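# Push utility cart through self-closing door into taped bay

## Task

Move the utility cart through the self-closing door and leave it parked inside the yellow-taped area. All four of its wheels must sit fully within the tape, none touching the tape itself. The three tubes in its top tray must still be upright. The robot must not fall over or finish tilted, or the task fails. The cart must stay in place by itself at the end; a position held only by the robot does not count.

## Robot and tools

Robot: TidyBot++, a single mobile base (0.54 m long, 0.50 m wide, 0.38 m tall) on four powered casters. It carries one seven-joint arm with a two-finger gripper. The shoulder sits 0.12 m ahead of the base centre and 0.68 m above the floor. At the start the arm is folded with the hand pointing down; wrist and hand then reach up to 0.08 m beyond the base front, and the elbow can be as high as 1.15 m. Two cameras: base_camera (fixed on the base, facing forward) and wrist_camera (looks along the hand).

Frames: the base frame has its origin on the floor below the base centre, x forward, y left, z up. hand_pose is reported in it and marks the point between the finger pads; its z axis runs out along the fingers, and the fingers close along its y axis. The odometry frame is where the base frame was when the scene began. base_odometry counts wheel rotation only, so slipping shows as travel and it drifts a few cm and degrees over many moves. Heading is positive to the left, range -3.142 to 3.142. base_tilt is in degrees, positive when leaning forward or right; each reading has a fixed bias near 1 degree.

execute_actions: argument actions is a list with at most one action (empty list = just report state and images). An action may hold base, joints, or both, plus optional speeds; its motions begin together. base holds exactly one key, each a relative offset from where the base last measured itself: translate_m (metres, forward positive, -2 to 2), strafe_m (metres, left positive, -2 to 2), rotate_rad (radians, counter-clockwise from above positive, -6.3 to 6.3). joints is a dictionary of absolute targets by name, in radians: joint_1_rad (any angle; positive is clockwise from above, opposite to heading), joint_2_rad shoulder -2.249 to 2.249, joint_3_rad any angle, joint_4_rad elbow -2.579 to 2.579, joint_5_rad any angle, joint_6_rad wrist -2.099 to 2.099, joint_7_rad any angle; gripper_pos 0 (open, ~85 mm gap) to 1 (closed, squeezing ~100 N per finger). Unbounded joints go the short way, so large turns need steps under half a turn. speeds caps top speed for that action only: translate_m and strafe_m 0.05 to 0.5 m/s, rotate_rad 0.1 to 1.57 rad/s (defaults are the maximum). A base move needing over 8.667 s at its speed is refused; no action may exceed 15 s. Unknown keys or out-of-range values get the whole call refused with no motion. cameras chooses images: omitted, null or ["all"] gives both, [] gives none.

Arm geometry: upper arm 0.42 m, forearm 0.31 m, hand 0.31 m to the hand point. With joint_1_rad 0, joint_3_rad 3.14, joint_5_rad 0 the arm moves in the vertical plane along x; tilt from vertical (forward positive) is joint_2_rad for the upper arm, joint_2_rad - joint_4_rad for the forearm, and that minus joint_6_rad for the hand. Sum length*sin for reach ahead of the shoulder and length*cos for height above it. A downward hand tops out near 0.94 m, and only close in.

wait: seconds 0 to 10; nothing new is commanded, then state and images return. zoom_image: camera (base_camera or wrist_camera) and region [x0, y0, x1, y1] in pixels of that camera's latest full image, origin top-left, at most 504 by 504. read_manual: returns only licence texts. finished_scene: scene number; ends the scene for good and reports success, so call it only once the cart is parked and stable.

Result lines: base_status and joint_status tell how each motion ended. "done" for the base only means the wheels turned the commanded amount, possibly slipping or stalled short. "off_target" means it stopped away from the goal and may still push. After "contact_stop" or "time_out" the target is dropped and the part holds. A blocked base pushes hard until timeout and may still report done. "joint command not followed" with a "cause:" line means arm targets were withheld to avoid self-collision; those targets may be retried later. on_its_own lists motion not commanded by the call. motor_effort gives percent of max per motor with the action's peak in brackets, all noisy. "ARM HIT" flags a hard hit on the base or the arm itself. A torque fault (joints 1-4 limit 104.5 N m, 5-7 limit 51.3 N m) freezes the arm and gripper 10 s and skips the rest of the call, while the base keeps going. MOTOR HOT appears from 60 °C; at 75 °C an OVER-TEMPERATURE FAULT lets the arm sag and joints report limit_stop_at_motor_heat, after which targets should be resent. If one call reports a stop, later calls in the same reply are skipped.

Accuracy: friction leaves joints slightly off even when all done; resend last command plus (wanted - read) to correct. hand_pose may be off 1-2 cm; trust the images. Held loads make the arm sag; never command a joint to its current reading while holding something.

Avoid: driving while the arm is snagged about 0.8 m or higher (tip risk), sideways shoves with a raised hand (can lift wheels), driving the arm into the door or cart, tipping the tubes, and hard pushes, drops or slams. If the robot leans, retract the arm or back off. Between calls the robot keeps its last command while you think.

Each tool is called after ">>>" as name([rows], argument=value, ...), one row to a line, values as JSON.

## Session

>>> execute_actions(actions=[])

Scene clock: 0.00 s.
base_odometry: x=+0.000 y=+0.000 heading=+0.000 (m, m, rad; odometry frame)
base_tilt: forward=+0.1 right=+0.1 (deg)
base_status: not commanded
joint_positions: joint_1_rad=-0.031 joint_2_rad=-0.313 joint_3_rad=+3.153 joint_4_rad=-2.498 joint_5_rad=+0.009 joint_6_rad=-0.869 joint_7_rad=+1.561 gripper_pos=+0.000
joint_status: not commanded
motor_effort: joint_1_rad=-1 joint_2_rad=-3 joint_3_rad=+1 joint_4_rad=+18 joint_5_rad=+0 joint_6_rad=+2 joint_7_rad=+0 (%)
hand_pose: x=+0.2737 y=+0.0027 z=+0.5908 quat_wxyz=(+0.001, +0.999, +0.007, +0.044) (m; base frame)
pictures: base_camera, wrist_camera
camera_calibration (this result's frames):
wrist_camera: T_world_to_cam=[[-0.034218, -0.999289, 0.0158024, 0.00929655], [-0.995032, 0.0325846, -0.0940691, 0.380403], [0.0934873, -0.0189428, -0.99544, 0.697876], [0, 0, 0, 1]] pos_world=[0.313589, 0.0101144, 0.730331]
Images, in order (width x height): base_camera 644x364, wrist_camera 644x476.

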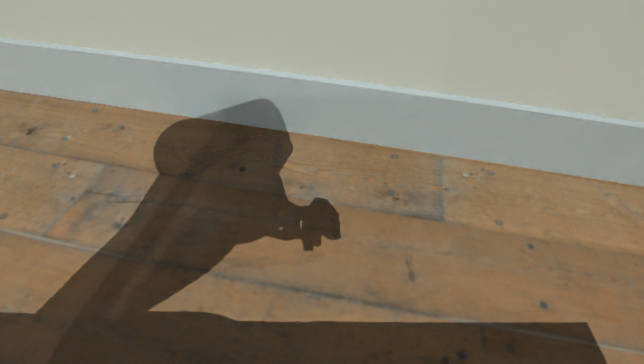

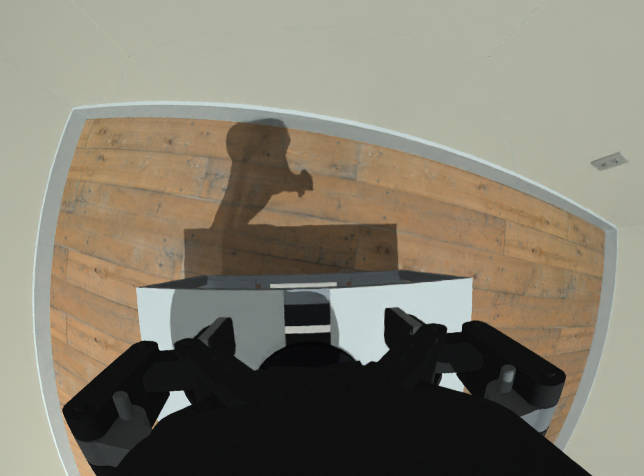

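>>> execute_actions([
  {"base": {"rotate_rad": 2.92}, "joints": {"joint_6_rad": 0.3}},
])

Scene clock: 4.20 s.
base_odometry: x=+0.000 y=+0.000 heading=+2.920 (m, m, rad; odometry frame)
base_tilt: forward=+0.1 right=+0.0 (deg)
base_status: done
joint_positions: joint_1_rad=-0.031 joint_2_rad=-0.313 joint_3_rad=+3.153 joint_4_rad=-2.496 joint_5_rad=+0.009 joint_6_rad=+0.287 joint_7_rad=+1.561 gripper_pos=+0.000
joint_status: all done
motor_effort: joint_1_rad=-2(2) joint_2_rad=-7(8) joint_3_rad=+1(2) joint_4_rad=+21(21) joint_5_rad=-1(1) joint_6_rad=+8(8) joint_7_rad=+0(0) (%)
hand_pose: x=+0.5416 y=+0.0101 z=+0.8016 quat_wxyz=(-0.009, +0.813, +0.007, +0.583) (m; base frame)
pictures: base_camera, wrist_camera
camera_calibration (this result's frames):
wrist_camera: T_world_to_cam=[[-0.0100213, -0.998909, -0.0456127, 0.0586905], [-0.314969, 0.0464463, -0.947965, 0.982555], [0.949049, 0.00486675, -0.31509, -0.126218], [0, 0, 0, 1]] pos_world=[0.42985, 0.0136047, 0.894335]
Images, in order (width x height): base_camera 644x364, wrist_camera 644x476.

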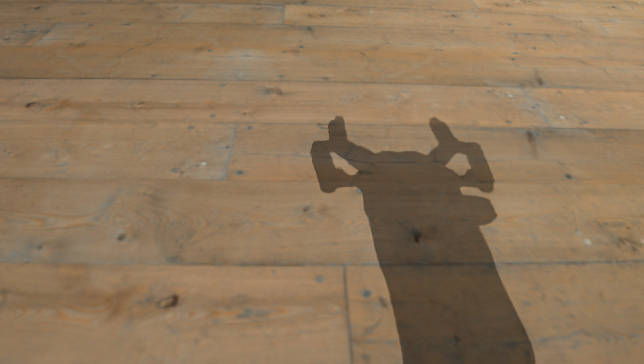

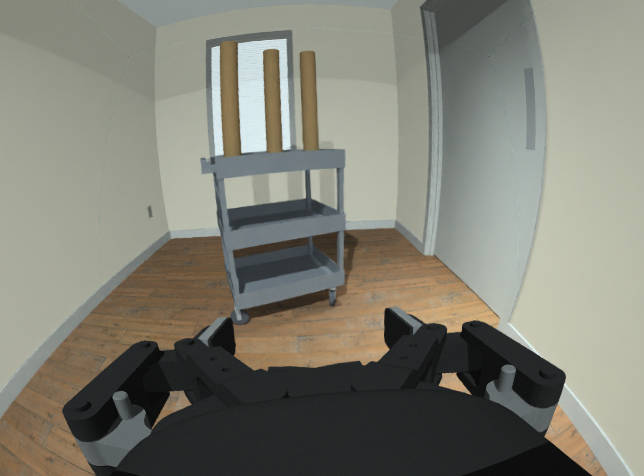

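>>> zoom_image(camera="wrist_camera", region=[180, 130, 380, 340])

>>> zoom_image(camera="wrist_camera", region=[380, 0, 600, 350])

Region (180, 130, 380, 340) of wrist_camera's 644x476 image, scaled by 2.400; it fills the left 480 columns of this view, and the rest is white.

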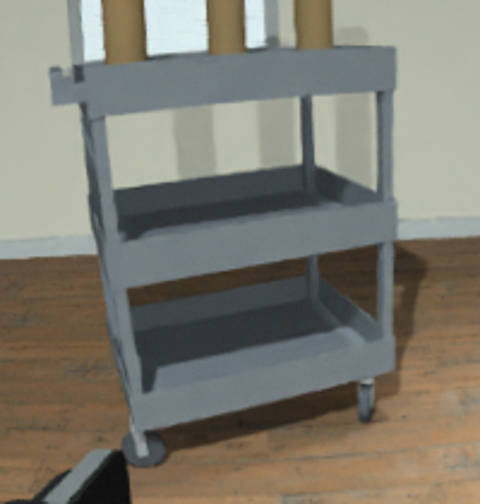

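Region (380, 0, 600, 350) of wrist_camera's 644x476 image, scaled by 1.440; it fills the left 317 columns of this view, and the rest is white.

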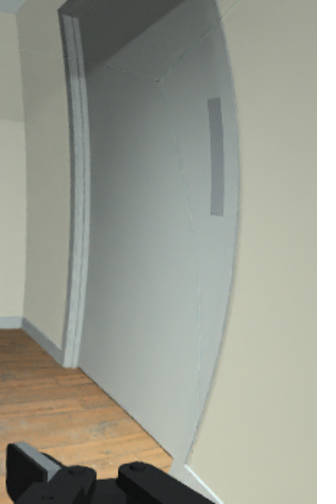

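>>> execute_actions([
  {"base": {"rotate_rad": 1.24}, "joints": {"joint_1_rad": 0.58, "joint_2_rad": -0.25, "joint_3_rad": 3.14, "joint_4_rad": -1.35, "joint_5_rad": 0.0, "joint_6_rad": -2.07, "joint_7_rad": 0.92, "gripper_pos": 0.55}},
])

Scene clock: 16.93 s.
base_odometry: x=+0.000 y=+0.000 heading=-2.124 (m, m, rad; odometry frame)
base_tilt: forward=+0.0 right=+0.0 (deg)
base_status: done
joint_positions: joint_1_rad=+0.561 joint_2_rad=-0.266 joint_3_rad=+3.149 joint_4_rad=-1.369 joint_5_rad=+0.009 joint_6_rad=-2.038 joint_7_rad=+0.949 gripper_pos=+0.550
joint_status: all done
motor_effort: joint_1_rad=-1(0) joint_2_rad=-5(9) joint_3_rad=+1(3) joint_4_rad=+17(22) joint_5_rad=+0(0) joint_6_rad=+0(9) joint_7_rad=+0(1) (%)
hand_pose: x=+0.2618 y=-0.0930 z=+0.9184 quat_wxyz=(+0.003, +0.827, -0.562, +0.001) (m; base frame)
pictures: base_camera, wrist_camera
camera_calibration (this result's frames):
wrist_camera: T_world_to_cam=[[-0.945972, -0.32355, 0.0212632, 0.20462], [-0.323825, 0.946053, -0.0110078, 0.23538], [-0.0165545, -0.0172986, -0.999713, 1.0561], [0, 0, 0, 1]] pos_world=[0.28727, -0.138209, 1.05404]
Images, in order (width x height): base_camera 644x364, wrist_camera 644x476.

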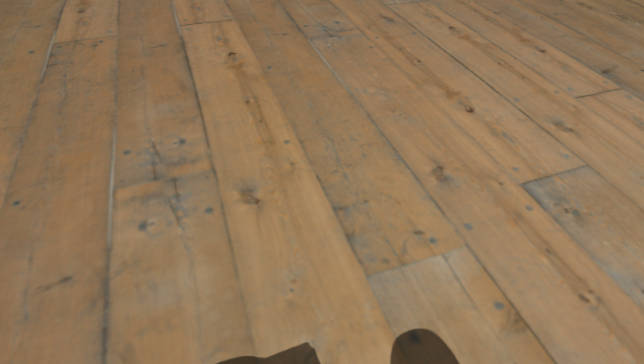

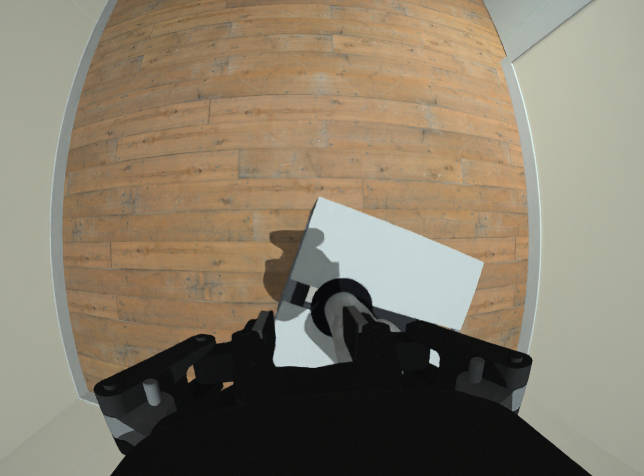

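>>> execute_actions([
  {"base": {"strafe_m": -1.82}},
], cameras=["wrist_camera"])

>>> execute_actions([
  {"base": {"rotate_rad": 0.33}},
])

Scene clock: 24.17 s.
base_odometry: x=-1.550 y=+0.955 heading=-2.123 (m, m, rad; odometry frame)
base_tilt: forward=+0.1 right=+0.1 (deg)
base_status: done
joint_positions: joint_1_rad=+0.562 joint_2_rad=-0.257 joint_3_rad=+3.148 joint_4_rad=-1.369 joint_5_rad=+0.009 joint_6_rad=-2.038 joint_7_rad=+0.949 gripper_pos=+0.550
joint_status: not commanded
motor_effort: joint_1_rad=-1(0) joint_2_rad=-5(6) joint_3_rad=+1(3) joint_4_rad=+17(17) joint_5_rad=-1(0) joint_6_rad=+0(0) joint_7_rad=+0(0) (%)
hand_pose: x=+0.2635 y=-0.0941 z=+0.9169 quat_wxyz=(+0.003, +0.827, -0.562, -0.004) (m; base frame)
pictures: wrist_camera
camera_calibration (this result's frames):
wrist_camera: T_world_to_cam=[[-0.946041, -0.322933, 0.0268374, 0.200824], [-0.323156, 0.946336, -0.0042907, 0.230717], [-0.0240116, -0.0127318, -0.999631, 1.05693], [0, 0, 0, 1]] pos_world=[0.289924, -0.140026, 1.05214]
Images, in order (width x height): wrist_camera 644x476.

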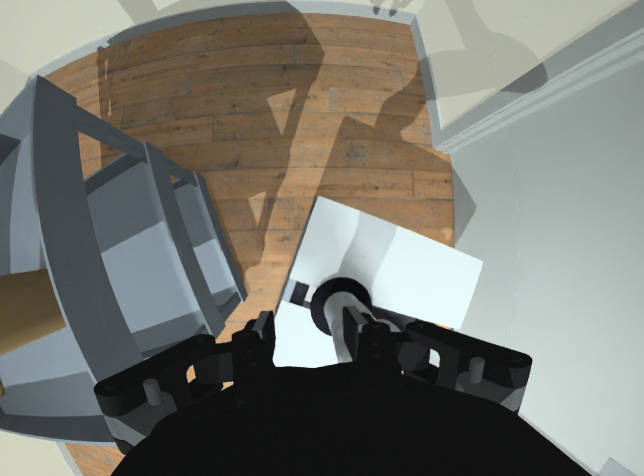

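Scene clock: 25.37 s.
base_odometry: x=-1.550 y=+0.955 heading=-1.794 (m, m, rad; odometry frame)
base_tilt: forward=+0.1 right=+0.0 (deg)
base_status: done
joint_positions: joint_1_rad=+0.563 joint_2_rad=-0.257 joint_3_rad=+3.147 joint_4_rad=-1.369 joint_5_rad=+0.009 joint_6_rad=-2.038 joint_7_rad=+0.949 gripper_pos=+0.550
joint_status: not commanded
motor_effort: joint_1_rad=-1(0) joint_2_rad=-5(6) joint_3_rad=+1(2) joint_4_rad=+18(18) joint_5_rad=+0(0) joint_6_rad=-1(0) joint_7_rad=+0(0) (%)
hand_pose: x=+0.2636 y=-0.0940 z=+0.9169 quat_wxyz=(+0.003, +0.827, -0.562, -0.004) (m; base frame)
pictures: base_camera, wrist_camera
camera_calibration (this result's frames):
wrist_camera: T_world_to_cam=[[-0.945826, -0.32354, 0.0271211, 0.200595], [-0.323772, 0.946124, -0.00451931, 0.230933], [-0.0241978, -0.0130556, -0.999622, 1.05694], [0, 0, 0, 1]] pos_world=[0.290073, -0.139792, 1.05214]
Images, in order (width x height): base_camera 644x364, wrist_camera 644x476.

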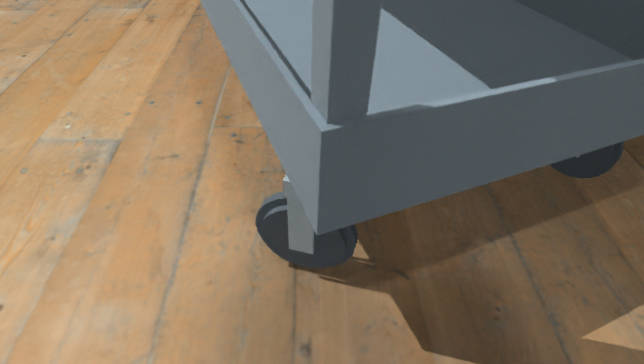

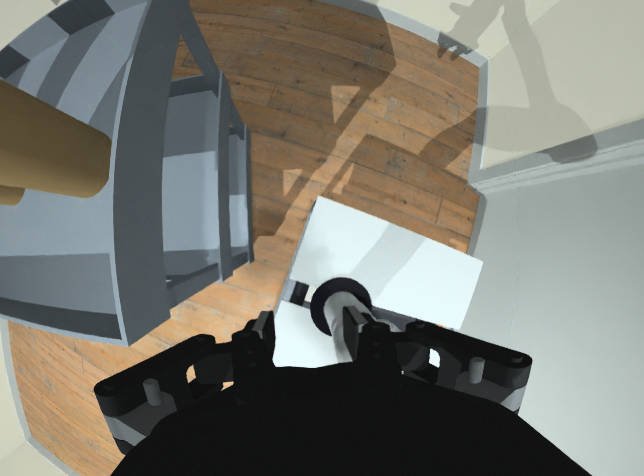

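>>> zoom_image(camera="wrist_camera", region=[0, 60, 300, 360])

Region (0, 60, 300, 360) of wrist_camera's 644x476 image, scaled by 1.680.

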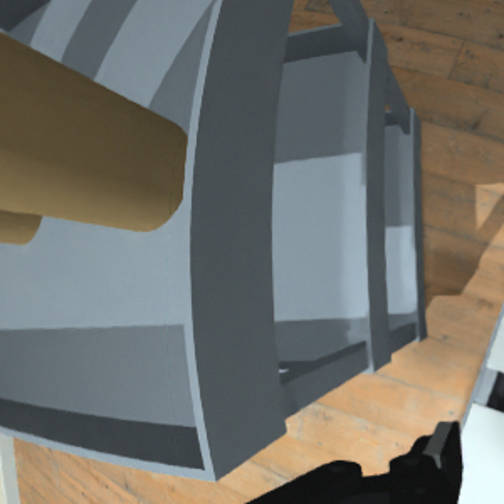

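>>> execute_actions(actions=[])

Scene clock: 33.87 s.
base_odometry: x=-1.550 y=+0.955 heading=-1.794 (m, m, rad; odometry frame)
base_tilt: forward=+0.1 right=+0.0 (deg)
base_status: done
joint_positions: joint_1_rad=+0.563 joint_2_rad=-0.257 joint_3_rad=+3.147 joint_4_rad=-1.369 joint_5_rad=+0.009 joint_6_rad=-2.038 joint_7_rad=+0.949 gripper_pos=+0.550
joint_status: not commanded
motor_effort: joint_1_rad=-2(0) joint_2_rad=-5(6) joint_3_rad=+1(2) joint_4_rad=+17(18) joint_5_rad=+0(0) joint_6_rad=+0(0) joint_7_rad=+0(0) (%)
hand_pose: x=+0.2636 y=-0.0940 z=+0.9169 quat_wxyz=(+0.003, +0.827, -0.562, -0.004) (m; base frame)
pictures: base_camera, wrist_camera
camera_calibration (this result's frames):
wrist_camera: T_world_to_cam=[[-0.945826, -0.323541, 0.0271212, 0.200595], [-0.323772, 0.946124, -0.00451937, 0.230934], [-0.0241978, -0.0130556, -0.999622, 1.05694], [0, 0, 0, 1]] pos_world=[0.290073, -0.139792, 1.05215]
Images, in order (width x height): base_camera 644x364, wrist_camera 644x476.

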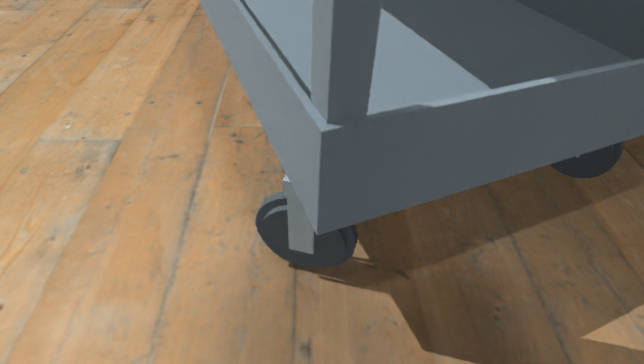

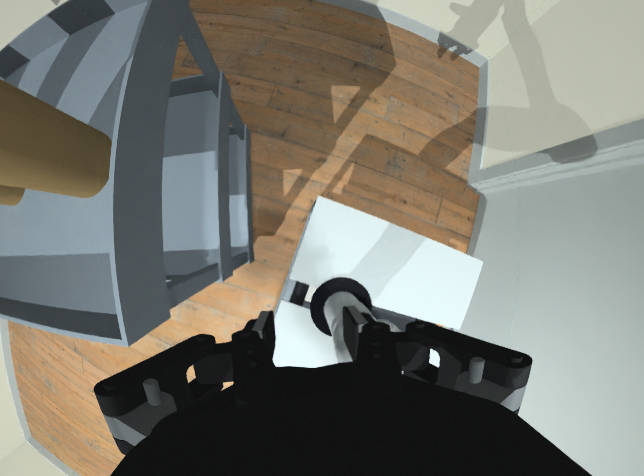

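>>> execute_actions([
  {"joints": {"joint_1_rad": 0.293, "joint_2_rad": 0.108, "joint_4_rad": -1.033, "joint_6_rad": -1.962, "joint_7_rad": 0.625}},
])

Scene clock: 37.87 s.
base_odometry: x=-1.550 y=+0.955 heading=-1.794 (m, m, rad; odometry frame)
base_tilt: forward=+0.1 right=+0.0 (deg)
base_status: not commanded
joint_positions: joint_1_rad=+0.309 joint_2_rad=+0.111 joint_3_rad=+3.147 joint_4_rad=-1.056 joint_5_rad=+0.009 joint_6_rad=-1.997 joint_7_rad=+0.654 gripper_pos=+0.550
joint_status: all done
motor_effort: joint_1_rad=-1(0) joint_2_rad=-21(24) joint_3_rad=+1(0) joint_4_rad=+17(19) joint_5_rad=+0(0) joint_6_rad=-1(0) joint_7_rad=+0(0) (%)
hand_pose: x=+0.4316 y=-0.1027 z=+0.9121 quat_wxyz=(+0.007, +0.815, -0.579, -0.009) (m; base frame)
pictures: base_camera, wrist_camera
camera_calibration (this result's frames):
wrist_camera: T_world_to_cam=[[-0.957901, -0.284204, 0.0406609, 0.353696], [-0.284475, 0.958683, -0.000901161, 0.274599], [-0.0387248, -0.0124302, -0.999173, 1.06206], [0, 0, 0, 1]] pos_world=[0.458051, -0.14953, 1.04705]
Images, in order (width x height): base_camera 644x364, wrist_camera 644x476.

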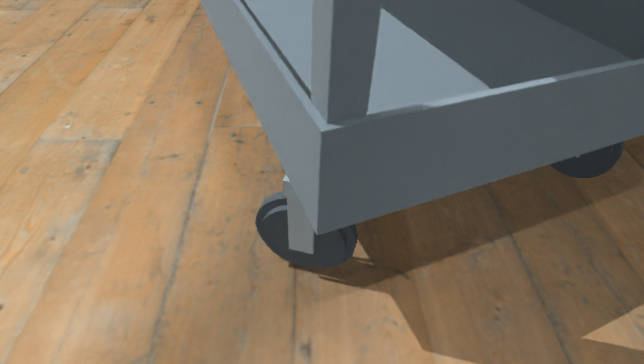

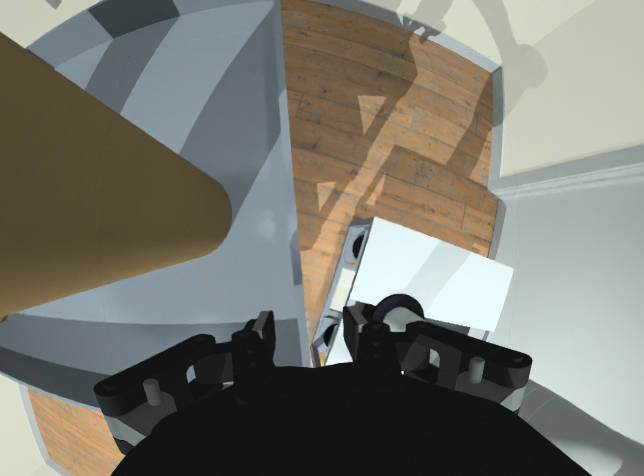

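>>> zoom_image(camera="wrist_camera", region=[0, 0, 400, 400])

Region (0, 0, 400, 400) of wrist_camera's 644x476 image, scaled by 1.260.

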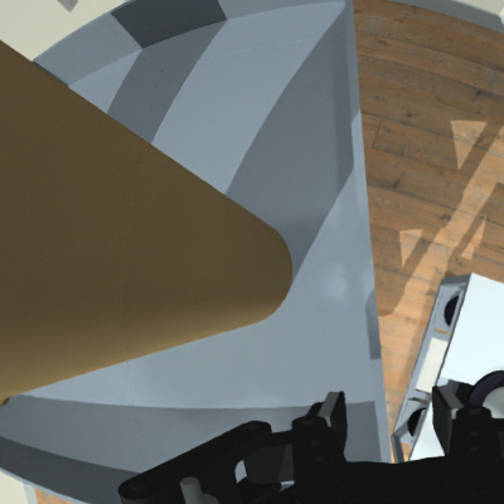

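>>> execute_actions([
  {"joints": {"joint_1_rad": 0.20, "joint_2_rad": 0.015, "joint_4_rad": -1.205, "joint_6_rad": -1.873, "joint_7_rad": 0.562}},
])

Scene clock: 44.93 s.
base_odometry: x=-1.550 y=+0.955 heading=-1.794 (m, m, rad; odometry frame)
base_tilt: forward=+0.1 right=+0.0 (deg)
base_status: not commanded
joint_positions: joint_1_rad=+0.217 joint_2_rad=+0.024 joint_3_rad=+3.147 joint_4_rad=-1.185 joint_5_rad=+0.009 joint_6_rad=-1.912 joint_7_rad=+0.592 gripper_pos=+0.550
joint_status: all done
motor_effort: joint_1_rad=-2(0) joint_2_rad=-18(21) joint_3_rad=+1(0) joint_4_rad=+18(18) joint_5_rad=+0(0) joint_6_rad=+0(0) joint_7_rad=+0(0) (%)
hand_pose: x=+0.4218 y=-0.0698 z=+0.9022 quat_wxyz=(+0.000, +0.824, -0.566, +0.011) (m; base frame)
pictures: base_camera, wrist_camera
camera_calibration (this result's frames):
wrist_camera: T_world_to_cam=[[-0.949732, -0.313033, 0.00434943, 0.381394], [-0.313045, 0.949431, -0.0241412, 0.272605], [0.00342752, -0.0242892, -0.999699, 1.03412], [0, 0, 0, 1]] pos_world=[0.444015, -0.114313, 1.03873]
Images, in order (width x height): base_camera 644x364, wrist_camera 644x476.

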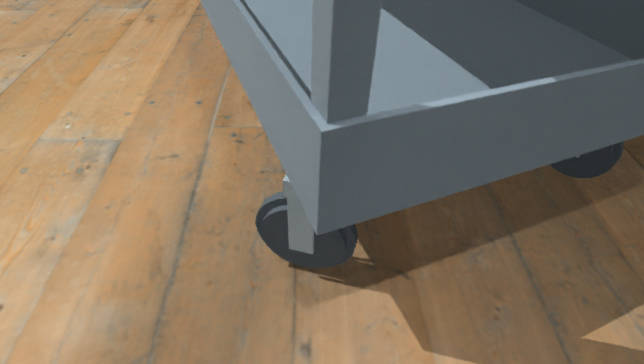

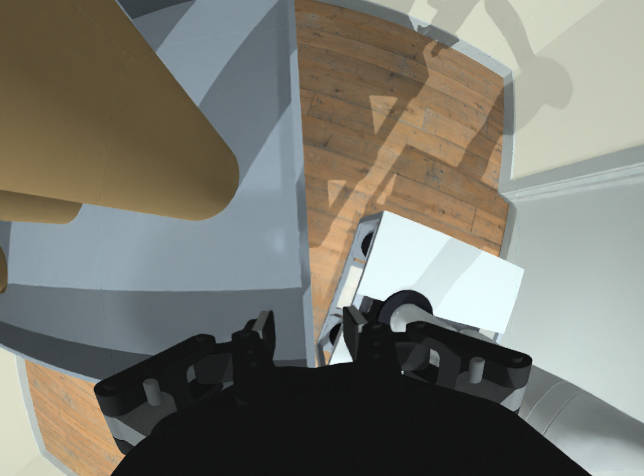

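>>> execute_actions([
  {"joints": {"joint_2_rad": -0.004, "joint_4_rad": -1.398, "joint_6_rad": -1.722}},
])

Scene clock: 46.90 s.
base_odometry: x=-1.550 y=+0.955 heading=-1.794 (m, m, rad; odometry frame)
base_tilt: forward=+0.2 right=+0.0 (deg)
base_status: not commanded
joint_positions: joint_1_rad=+0.217 joint_2_rad=+0.011 joint_3_rad=+3.147 joint_4_rad=-1.380 joint_5_rad=+0.009 joint_6_rad=-1.759 joint_7_rad=+0.592 gripper_pos=+0.550
joint_status: all done
motor_effort: joint_1_rad=-1(2) joint_2_rad=-17(18) joint_3_rad=+1(1) joint_4_rad=+19(19) joint_5_rad=-1(0) joint_6_rad=+0(0) joint_7_rad=+0(0) (%)
hand_pose: x=+0.4224 y=-0.0700 z=+0.8474 quat_wxyz=(+0.006, +0.824, -0.566, -0.002) (m; base frame)
pictures: base_camera, wrist_camera
camera_calibration (this result's frames):
wrist_camera: T_world_to_cam=[[-0.948867, -0.314339, 0.0290356, 0.360763], [-0.314721, 0.949136, -0.00960172, 0.260101], [-0.0245406, -0.0182489, -0.999532, 0.991377], [0, 0, 0, 1]] pos_world=[0.448505, -0.115377, 0.982936]
Images, in order (width x height): base_camera 644x364, wrist_camera 644x476.

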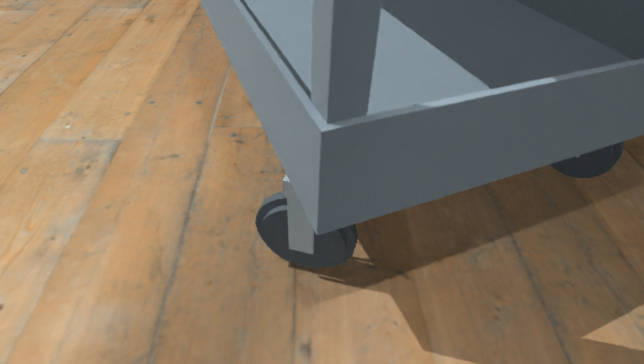

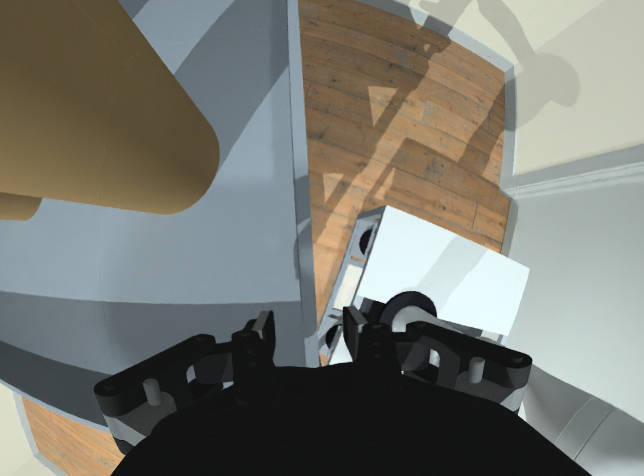

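>>> execute_actions([
  {"joints": {"gripper_pos": 1.0}},
])

Scene clock: 47.93 s.
base_odometry: x=-1.550 y=+0.955 heading=-1.794 (m, m, rad; odometry frame)
base_tilt: forward=+0.1 right=+0.0 (deg)
base_status: not commanded
joint_positions: joint_1_rad=+0.217 joint_2_rad=+0.008 joint_3_rad=+3.147 joint_4_rad=-1.382 joint_5_rad=+0.009 joint_6_rad=-1.755 joint_7_rad=+0.592 gripper_pos=+0.948
joint_status: gripper_pos off_target (ended at +0.948, target +1.000)
motor_effort: joint_1_rad=+0(0) joint_2_rad=-17(18) joint_3_rad=+1(2) joint_4_rad=+20(21) joint_5_rad=+2(2) joint_6_rad=-2(2) joint_7_rad=-1(1) (%)
hand_pose: x=+0.4227 y=-0.0700 z=+0.8478 quat_wxyz=(+0.005, +0.825, -0.566, +0.000) (m; base frame)
pictures: base_camera, wrist_camera
camera_calibration (this result's frames):
wrist_camera: T_world_to_cam=[[-0.948836, -0.314804, 0.0246887, 0.3647], [-0.315163, 0.948959, -0.012213, 0.262506], [-0.0195839, -0.0193691, -0.999621, 0.989647], [0, 0, 0, 1]] pos_world=[0.448154, -0.11513, 0.983474]
Images, in order (width x height): base_camera 644x364, wrist_camera 644x476.

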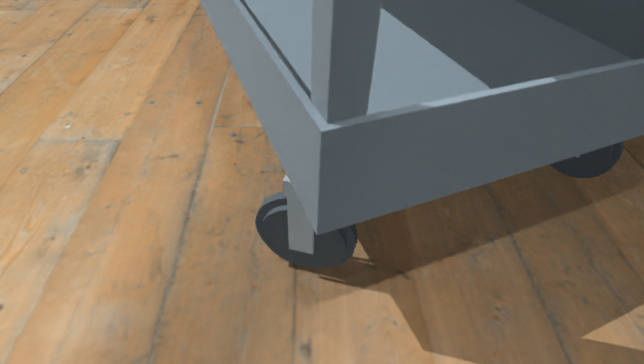

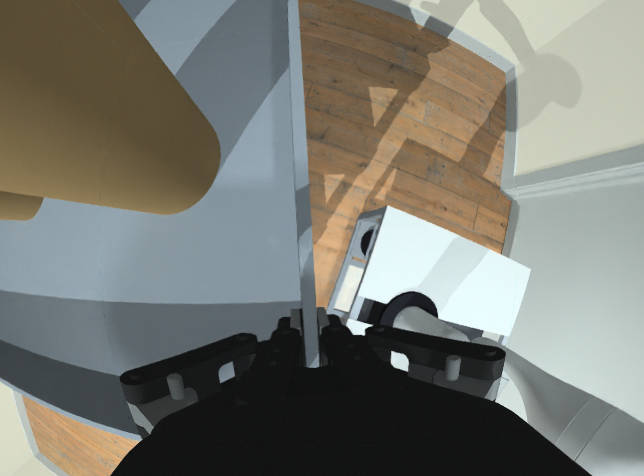

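>>> execute_actions([
  {"base": {"translate_m": -0.18}, "speeds": {"translate_m": 0.2}, "joints": {"joint_1_rad": 0.07, "joint_7_rad": 0.365}},
])

Scene clock: 52.73 s.
base_odometry: x=-1.510 y=+1.131 heading=-1.793 (m, m, rad; odometry frame)
base_tilt: forward=+0.1 right=+0.0 (deg)
base_status: done
joint_positions: joint_1_rad=+0.099 joint_2_rad=-0.010 joint_3_rad=+3.149 joint_4_rad=-1.401 joint_5_rad=+0.009 joint_6_rad=-1.732 joint_7_rad=+0.378 gripper_pos=+0.948
joint_status: all done
motor_effort: joint_1_rad=-4(4) joint_2_rad=-16(29) joint_3_rad=-2(3) joint_4_rad=+20(23) joint_5_rad=-5(7) joint_6_rad=+4(11) joint_7_rad=+3(3) (%)
hand_pose: x=+0.4279 y=-0.0342 z=+0.8476 quat_wxyz=(-0.001, +0.796, -0.605, +0.010) (m; base frame)
pictures: base_camera, wrist_camera
camera_calibration (this result's frames):
wrist_camera: T_world_to_cam=[[-0.975353, -0.220636, 0.00245457, 0.414332], [-0.220639, 0.975135, -0.0207178, 0.197844], [0.00217756, -0.0207488, -0.999782, 0.981064], [0, 0, 0, 1]] pos_world=[0.445636, -0.0811524, 0.983932]
Images, in order (width x height): base_camera 644x364, wrist_camera 644x476.

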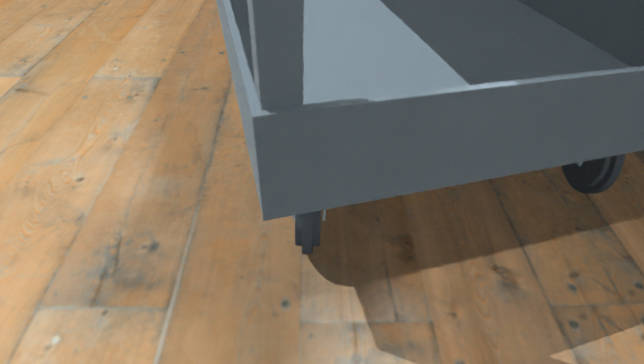

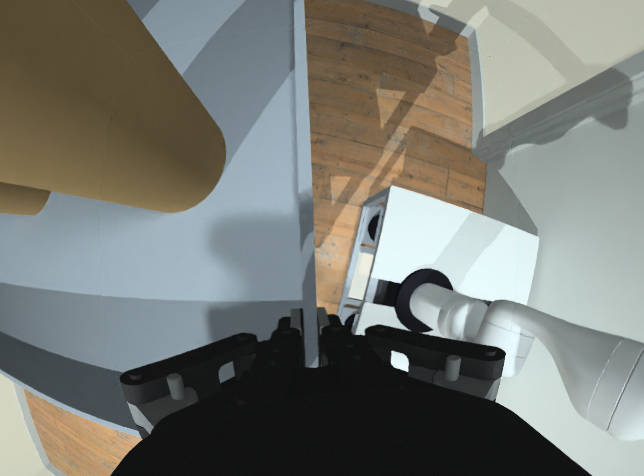

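>>> execute_actions([
  {"base": {"translate_m": -0.16}, "speeds": {"translate_m": 0.12}, "joints": {"joint_1_rad": -0.07, "joint_7_rad": 0.155}},
])

Scene clock: 55.07 s.
base_odometry: x=-1.474 y=+1.287 heading=-1.793 (m, m, rad; odometry frame)
base_tilt: forward=+0.1 right=+0.0 (deg)
base_status: done
joint_positions: joint_1_rad=-0.055 joint_2_rad=-0.004 joint_3_rad=+3.150 joint_4_rad=-1.395 joint_5_rad=+0.013 joint_6_rad=-1.726 joint_7_rad=+0.152 gripper_pos=+0.948
joint_status: all done
motor_effort: joint_1_rad=-2(10) joint_2_rad=-16(26) joint_3_rad=+1(9) joint_4_rad=+20(24) joint_5_rad=+1(12) joint_6_rad=+4(8) joint_7_rad=+4(5) (%)
hand_pose: x=+0.4342 y=+0.0122 z=+0.8477 quat_wxyz=(-0.004, +0.773, -0.634, +0.014) (m; base frame)
pictures: base_camera, wrist_camera
camera_calibration (this result's frames):
wrist_camera: T_world_to_cam=[[-0.988924, -0.148291, -0.006278, 0.443073], [-0.148122, 0.988727, -0.0218814, 0.123328], [0.00945204, -0.0207091, -0.999741, 0.978883], [0, 0, 0, 1]] pos_world=[0.44718, -0.0359623, 0.98411]
Images, in order (width x height): base_camera 644x364, wrist_camera 644x476.

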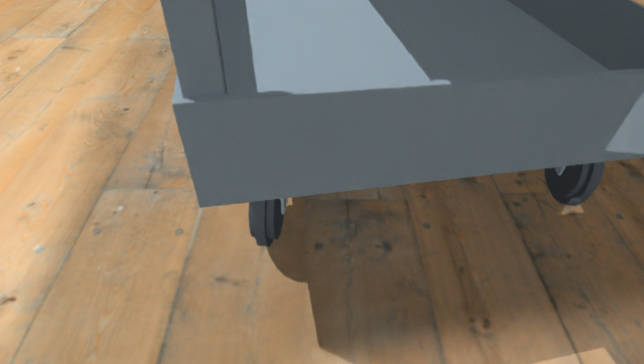

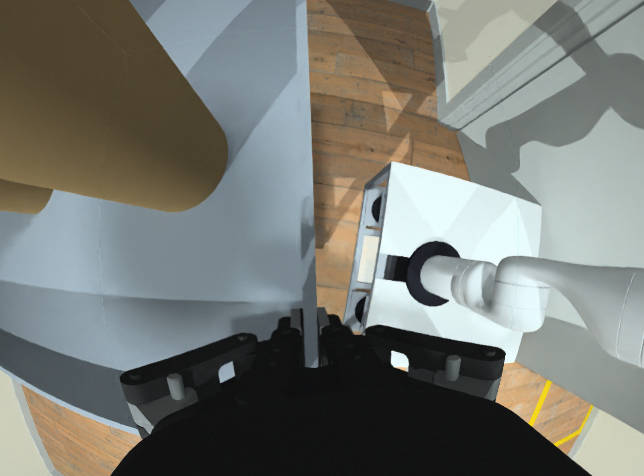

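>>> zoom_image(camera="wrist_camera", region=[444, 300, 644, 476])

>>> execute_actions([
  {"base": {"translate_m": -0.18}, "speeds": {"translate_m": 0.15}, "joints": {"joint_1_rad": -0.21, "joint_7_rad": -0.055}},
])

Region (444, 300, 644, 476) of wrist_camera's 644x476 image, scaled by 2.520; it fills the top 444 rows of this view, and the rest is white.

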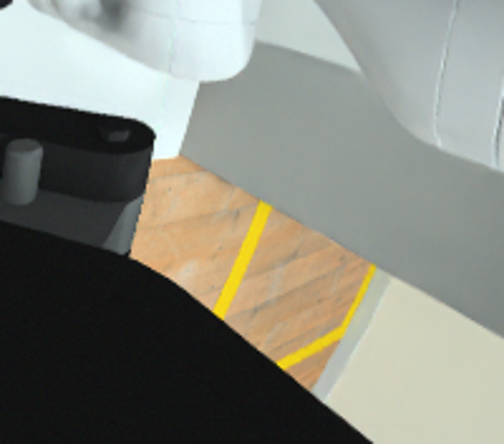

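Scene clock: 57.33 s.
base_odometry: x=-1.435 y=+1.462 heading=-1.793 (m, m, rad; odometry frame)
base_tilt: forward=+0.1 right=+0.0 (deg)
base_status: done
joint_positions: joint_1_rad=-0.198 joint_2_rad=-0.008 joint_3_rad=+3.148 joint_4_rad=-1.399 joint_5_rad=+0.013 joint_6_rad=-1.731 joint_7_rad=-0.043 gripper_pos=+0.948
joint_status: all done
motor_effort: joint_1_rad=-1(8) joint_2_rad=-15(24) joint_3_rad=+2(7) joint_4_rad=+18(22) joint_5_rad=+2(10) joint_6_rad=+5(7) joint_7_rad=+3(3) (%)
hand_pose: x=+0.4257 y=+0.0569 z=+0.8476 quat_wxyz=(-0.004, +0.757, -0.654, +0.011) (m; base frame)
pictures: base_camera, wrist_camera
camera_calibration (this result's frames):
wrist_camera: T_world_to_cam=[[-0.995165, -0.0981535, -0.00355643, 0.438852], [-0.0980776, 0.995027, -0.0174073, 0.0524792], [0.00524733, -0.0169743, -0.999842, 0.981461], [0, 0, 0, 1]] pos_world=[0.436727, 0.00751626, 0.98378]
Images, in order (width x height): base_camera 644x364, wrist_camera 644x476.

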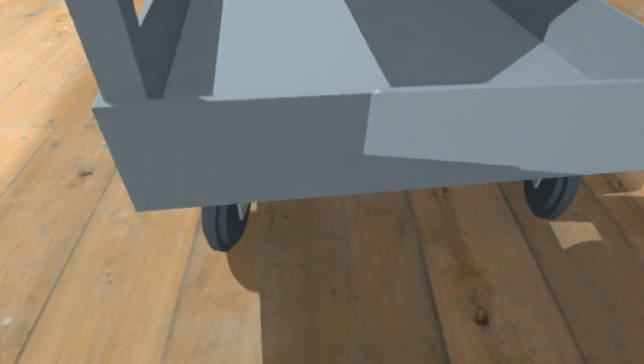

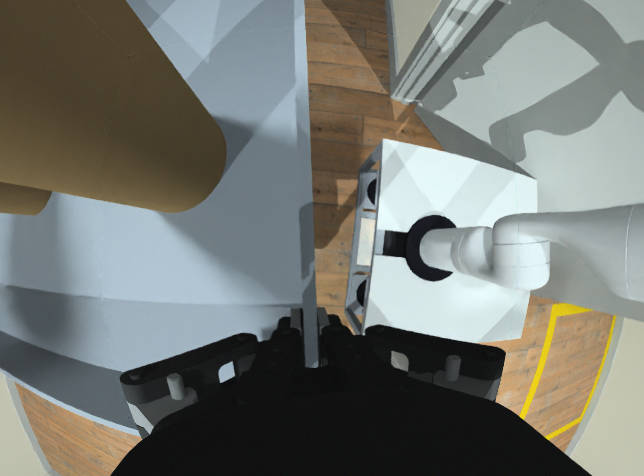

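>>> zoom_image(camera="wrist_camera", region=[484, 280, 644, 460])

Region (484, 280, 644, 460) of wrist_camera's 644x476 image, scaled by 2.800.

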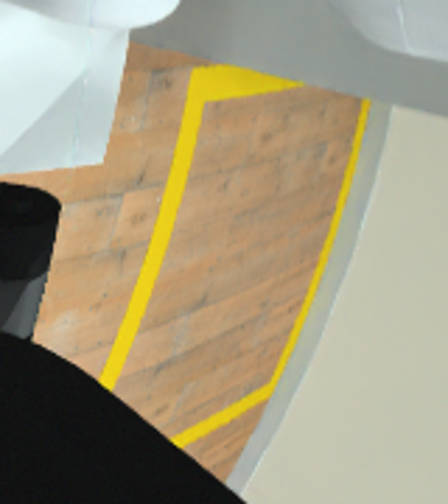

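>>> execute_actions([
  {"base": {"translate_m": -0.2}, "speeds": {"translate_m": 0.18}, "joints": {"joint_1_rad": -0.35, "joint_7_rad": -0.275}},
])

Scene clock: 65.13 s.
base_odometry: x=-1.391 y=+1.658 heading=-1.793 (m, m, rad; odometry frame)
base_tilt: forward=+0.2 right=+0.0 (deg)
base_status: done
joint_positions: joint_1_rad=-0.346 joint_2_rad=-0.003 joint_3_rad=+3.139 joint_4_rad=-1.394 joint_5_rad=+0.009 joint_6_rad=-1.730 joint_7_rad=-0.257 gripper_pos=+0.948
joint_status: all done
motor_effort: joint_1_rad=+1(7) joint_2_rad=-16(25) joint_3_rad=+3(6) joint_4_rad=+19(22) joint_5_rad=+3(10) joint_6_rad=+5(7) joint_7_rad=+2(3) (%)
hand_pose: x=+0.4150 y=+0.1060 z=+0.8476 quat_wxyz=(-0.007, +0.738, -0.674, +0.009) (m; base frame)
pictures: base_camera, wrist_camera
camera_calibration (this result's frames):
wrist_camera: T_world_to_cam=[[-0.99908, -0.0425175, -0.00554572, 0.430379], [-0.0424677, 0.999059, -0.00880447, -0.0282459], [0.00591484, -0.00856086, -0.999946, 0.981309], [0, 0, 0, 1]] pos_world=[0.422979, 0.0549188, 0.983394]
Images, in order (width x height): base_camera 644x364, wrist_camera 644x476.

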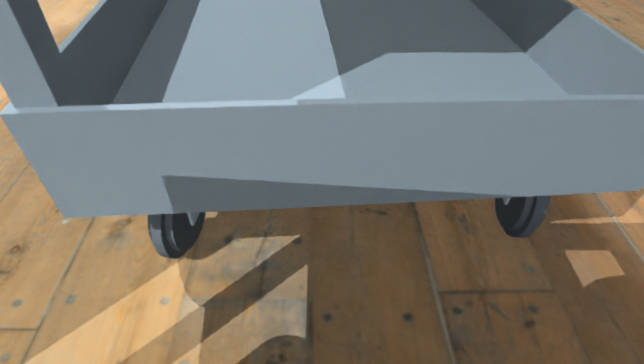

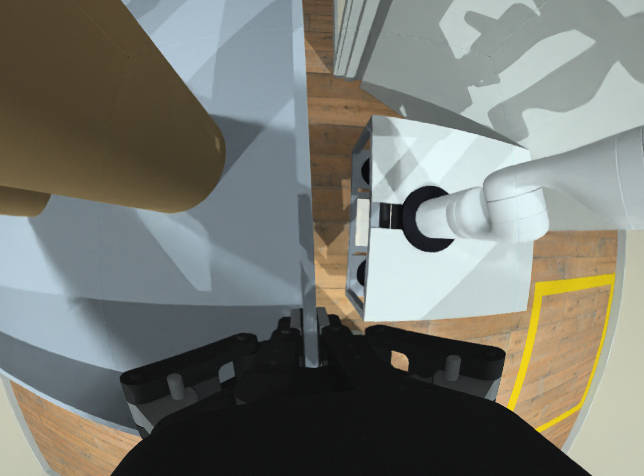

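>>> zoom_image(camera="wrist_camera", region=[300, 30, 460, 150])

Region (300, 30, 460, 150) of wrist_camera's 644x476 image, scaled by 3.150; it fills the top 378 rows of this view, and the rest is white.

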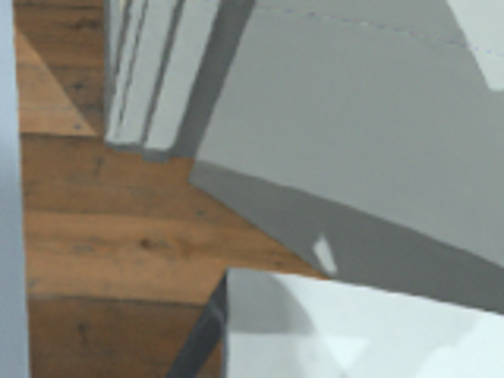

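>>> zoom_image(camera="wrist_camera", region=[484, 230, 644, 450])

Region (484, 230, 644, 450) of wrist_camera's 644x476 image, scaled by 2.291; it fills the left 367 columns of this view, and the rest is white.

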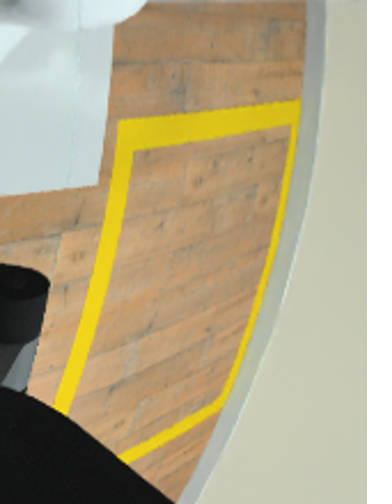

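>>> execute_actions([
  {"base": {"translate_m": -0.22}, "speeds": {"translate_m": 0.18}, "joints": {"joint_1_rad": -0.43, "joint_7_rad": -0.455, "joint_2_rad": -0.06, "joint_4_rad": -1.448, "joint_6_rad": -1.755}},
])

Scene clock: 70.83 s.
base_odometry: x=-1.342 y=+1.872 heading=-1.793 (m, m, rad; odometry frame)
base_tilt: forward=+0.0 right=-0.1 (deg)
base_status: done
joint_positions: joint_1_rad=-0.444 joint_2_rad=-0.052 joint_3_rad=+3.117 joint_4_rad=-1.442 joint_5_rad=-0.001 joint_6_rad=-1.736 joint_7_rad=-0.409 gripper_pos=+0.948
joint_status: all done
motor_effort: joint_1_rad=+5(6) joint_2_rad=-15(28) joint_3_rad=+7(8) joint_4_rad=+18(21) joint_5_rad=+4(9) joint_6_rad=+2(10) joint_7_rad=-2(5) (%)
hand_pose: x=+0.3786 y=+0.1335 z=+0.8474 quat_wxyz=(-0.007, +0.728, -0.686, +0.003) (m; base frame)
pictures: base_camera, wrist_camera
camera_calibration (this result's frames):
wrist_camera: T_world_to_cam=[[-0.999925, -0.0119225, 0.00295105, 0.384195], [-0.0119218, 0.999929, 0.000254689, -0.0766921], [-0.00295387, 0.000219488, -0.999996, 0.983759], [0, 0, 0, 1]] pos_world=[0.386157, 0.0810513, 0.98264]
Images, in order (width x height): base_camera 644x364, wrist_camera 644x476.

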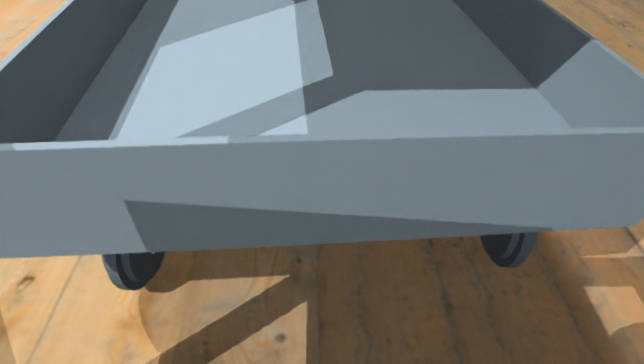

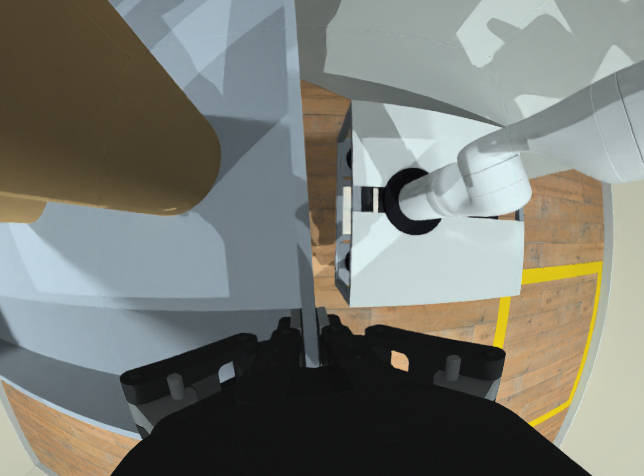

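>>> zoom_image(camera="base_camera", region=[0, 0, 160, 120])

>>> zoom_image(camera="wrist_camera", region=[280, 0, 644, 300])

Region (0, 0, 160, 120) of base_camera's 644x364 image, scaled by 3.150; it fills the top 378 rows of this view, and the rest is white.

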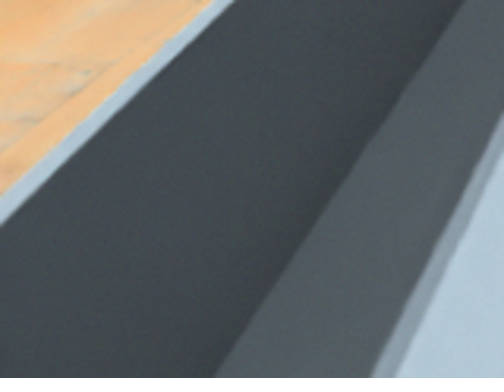

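Region (280, 0, 644, 300) of wrist_camera's 644x476 image, scaled by 1.385; it fills the top 415 rows of this view, and the rest is white.

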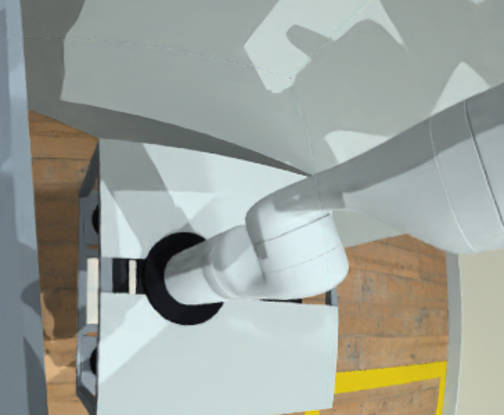

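>>> execute_actions([
  {"base": {"translate_m": -0.45}, "speeds": {"translate_m": 0.24}, "joints": {"joint_1_rad": -0.52, "joint_7_rad": -0.575, "joint_2_rad": -0.10, "joint_4_rad": -1.485, "joint_6_rad": -1.765}},
])

Scene clock: 84.63 s.
base_odometry: x=-1.243 y=+2.312 heading=-1.793 (m, m, rad; odometry frame)
base_tilt: forward=+0.1 right=+0.0 (deg)
base_status: done
joint_positions: joint_1_rad=-0.543 joint_2_rad=-0.087 joint_3_rad=+3.106 joint_4_rad=-1.474 joint_5_rad=-0.007 joint_6_rad=-1.739 joint_7_rad=-0.511 gripper_pos=+0.948
joint_status: joint_7_rad off_target (ended at -0.511, target -0.575); the others done
motor_effort: joint_1_rad=+5(7) joint_2_rad=-14(24) joint_3_rad=+9(10) joint_4_rad=+18(21) joint_5_rad=+4(8) joint_6_rad=-1(12) joint_7_rad=-5(8) (%)
hand_pose: x=+0.3489 y=+0.1547 z=+0.8473 quat_wxyz=(-0.009, +0.731, -0.683, +0.000) (m; base frame)
pictures: base_camera, wrist_camera
camera_calibration (this result's frames):
wrist_camera: T_world_to_cam=[[-0.999774, -0.0206367, 0.00503477, 0.354276], [-0.0206107, 0.999774, 0.00515634, -0.099343], [-0.00514004, 0.00505141, -0.999974, 0.98359], [0, 0, 0, 1]] pos_world=[0.357204, 0.101663, 0.982293]
Images, in order (width x height): base_camera 644x364, wrist_camera 644x476.

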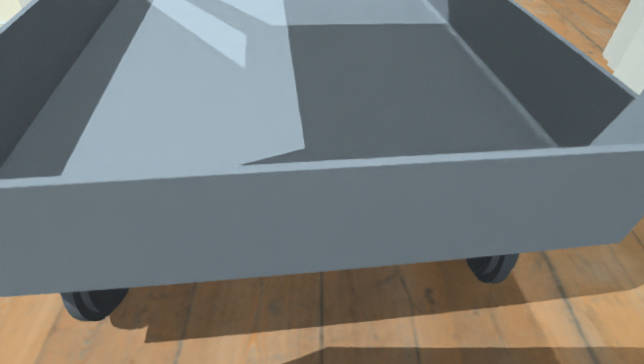

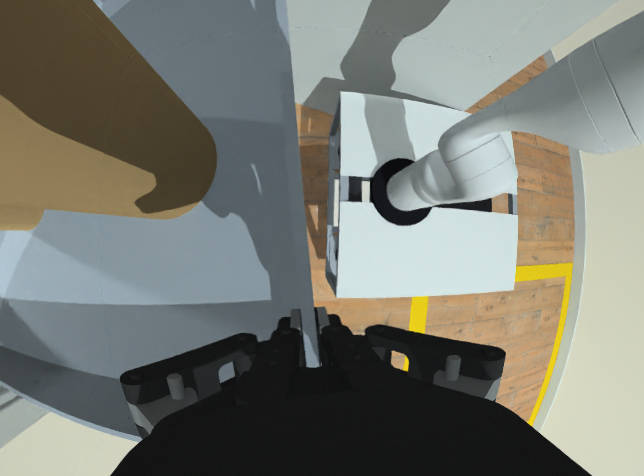

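>>> zoom_image(camera="wrist_camera", region=[0, 320, 200, 476])

>>> zoom_image(camera="wrist_camera", region=[400, 20, 600, 180])

Region (0, 320, 200, 476) of wrist_camera's 644x476 image, scaled by 2.520; it fills the top 393 rows of this view, and the rest is white.

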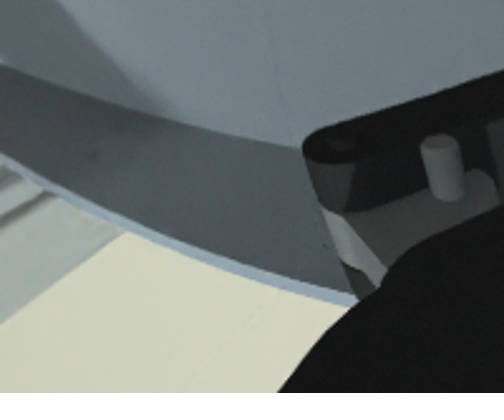

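Region (400, 20, 600, 180) of wrist_camera's 644x476 image, scaled by 2.520; it fills the top 403 rows of this view, and the rest is white.

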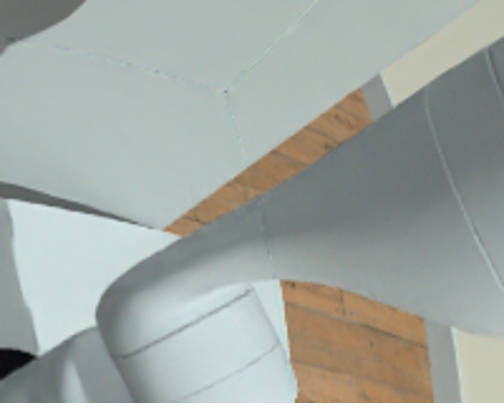

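>>> execute_actions([
  {"base": {"translate_m": -0.28}, "speeds": {"translate_m": 0.22}},
])

Scene clock: 90.47 s.
base_odometry: x=-1.181 y=+2.585 heading=-1.793 (m, m, rad; odometry frame)
base_tilt: forward=+0.1 right=+0.0 (deg)
base_status: done
joint_positions: joint_1_rad=-0.550 joint_2_rad=-0.086 joint_3_rad=+3.099 joint_4_rad=-1.472 joint_5_rad=-0.012 joint_6_rad=-1.735 joint_7_rad=-0.511 gripper_pos=+0.948
joint_status: not commanded
motor_effort: joint_1_rad=+7(8) joint_2_rad=-15(22) joint_3_rad=+10(11) joint_4_rad=+18(20) joint_5_rad=+6(6) joint_6_rad=-1(11) joint_7_rad=-6(7) (%)
hand_pose: x=+0.3472 y=+0.1604 z=+0.8474 quat_wxyz=(-0.011, +0.736, -0.677, -0.001) (m; base frame)
pictures: base_camera, wrist_camera
camera_calibration (this result's frames):
wrist_camera: T_world_to_cam=[[-0.999346, -0.0359015, 0.00440966, 0.355574], [-0.0358531, 0.999301, 0.0105881, -0.104244], [-0.00478671, 0.0104231, -0.999934, 0.982625], [0, 0, 0, 1]] pos_world=[0.356308, 0.106695, 0.982096]
Images, in order (width x height): base_camera 644x364, wrist_camera 644x476.

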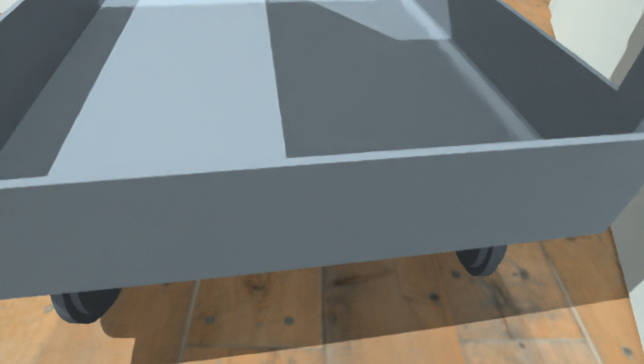

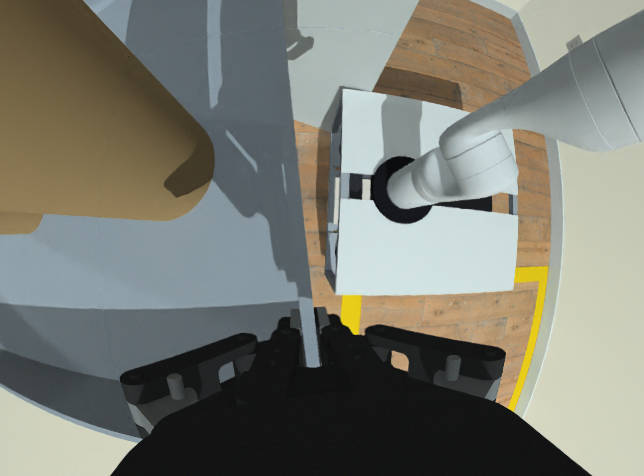

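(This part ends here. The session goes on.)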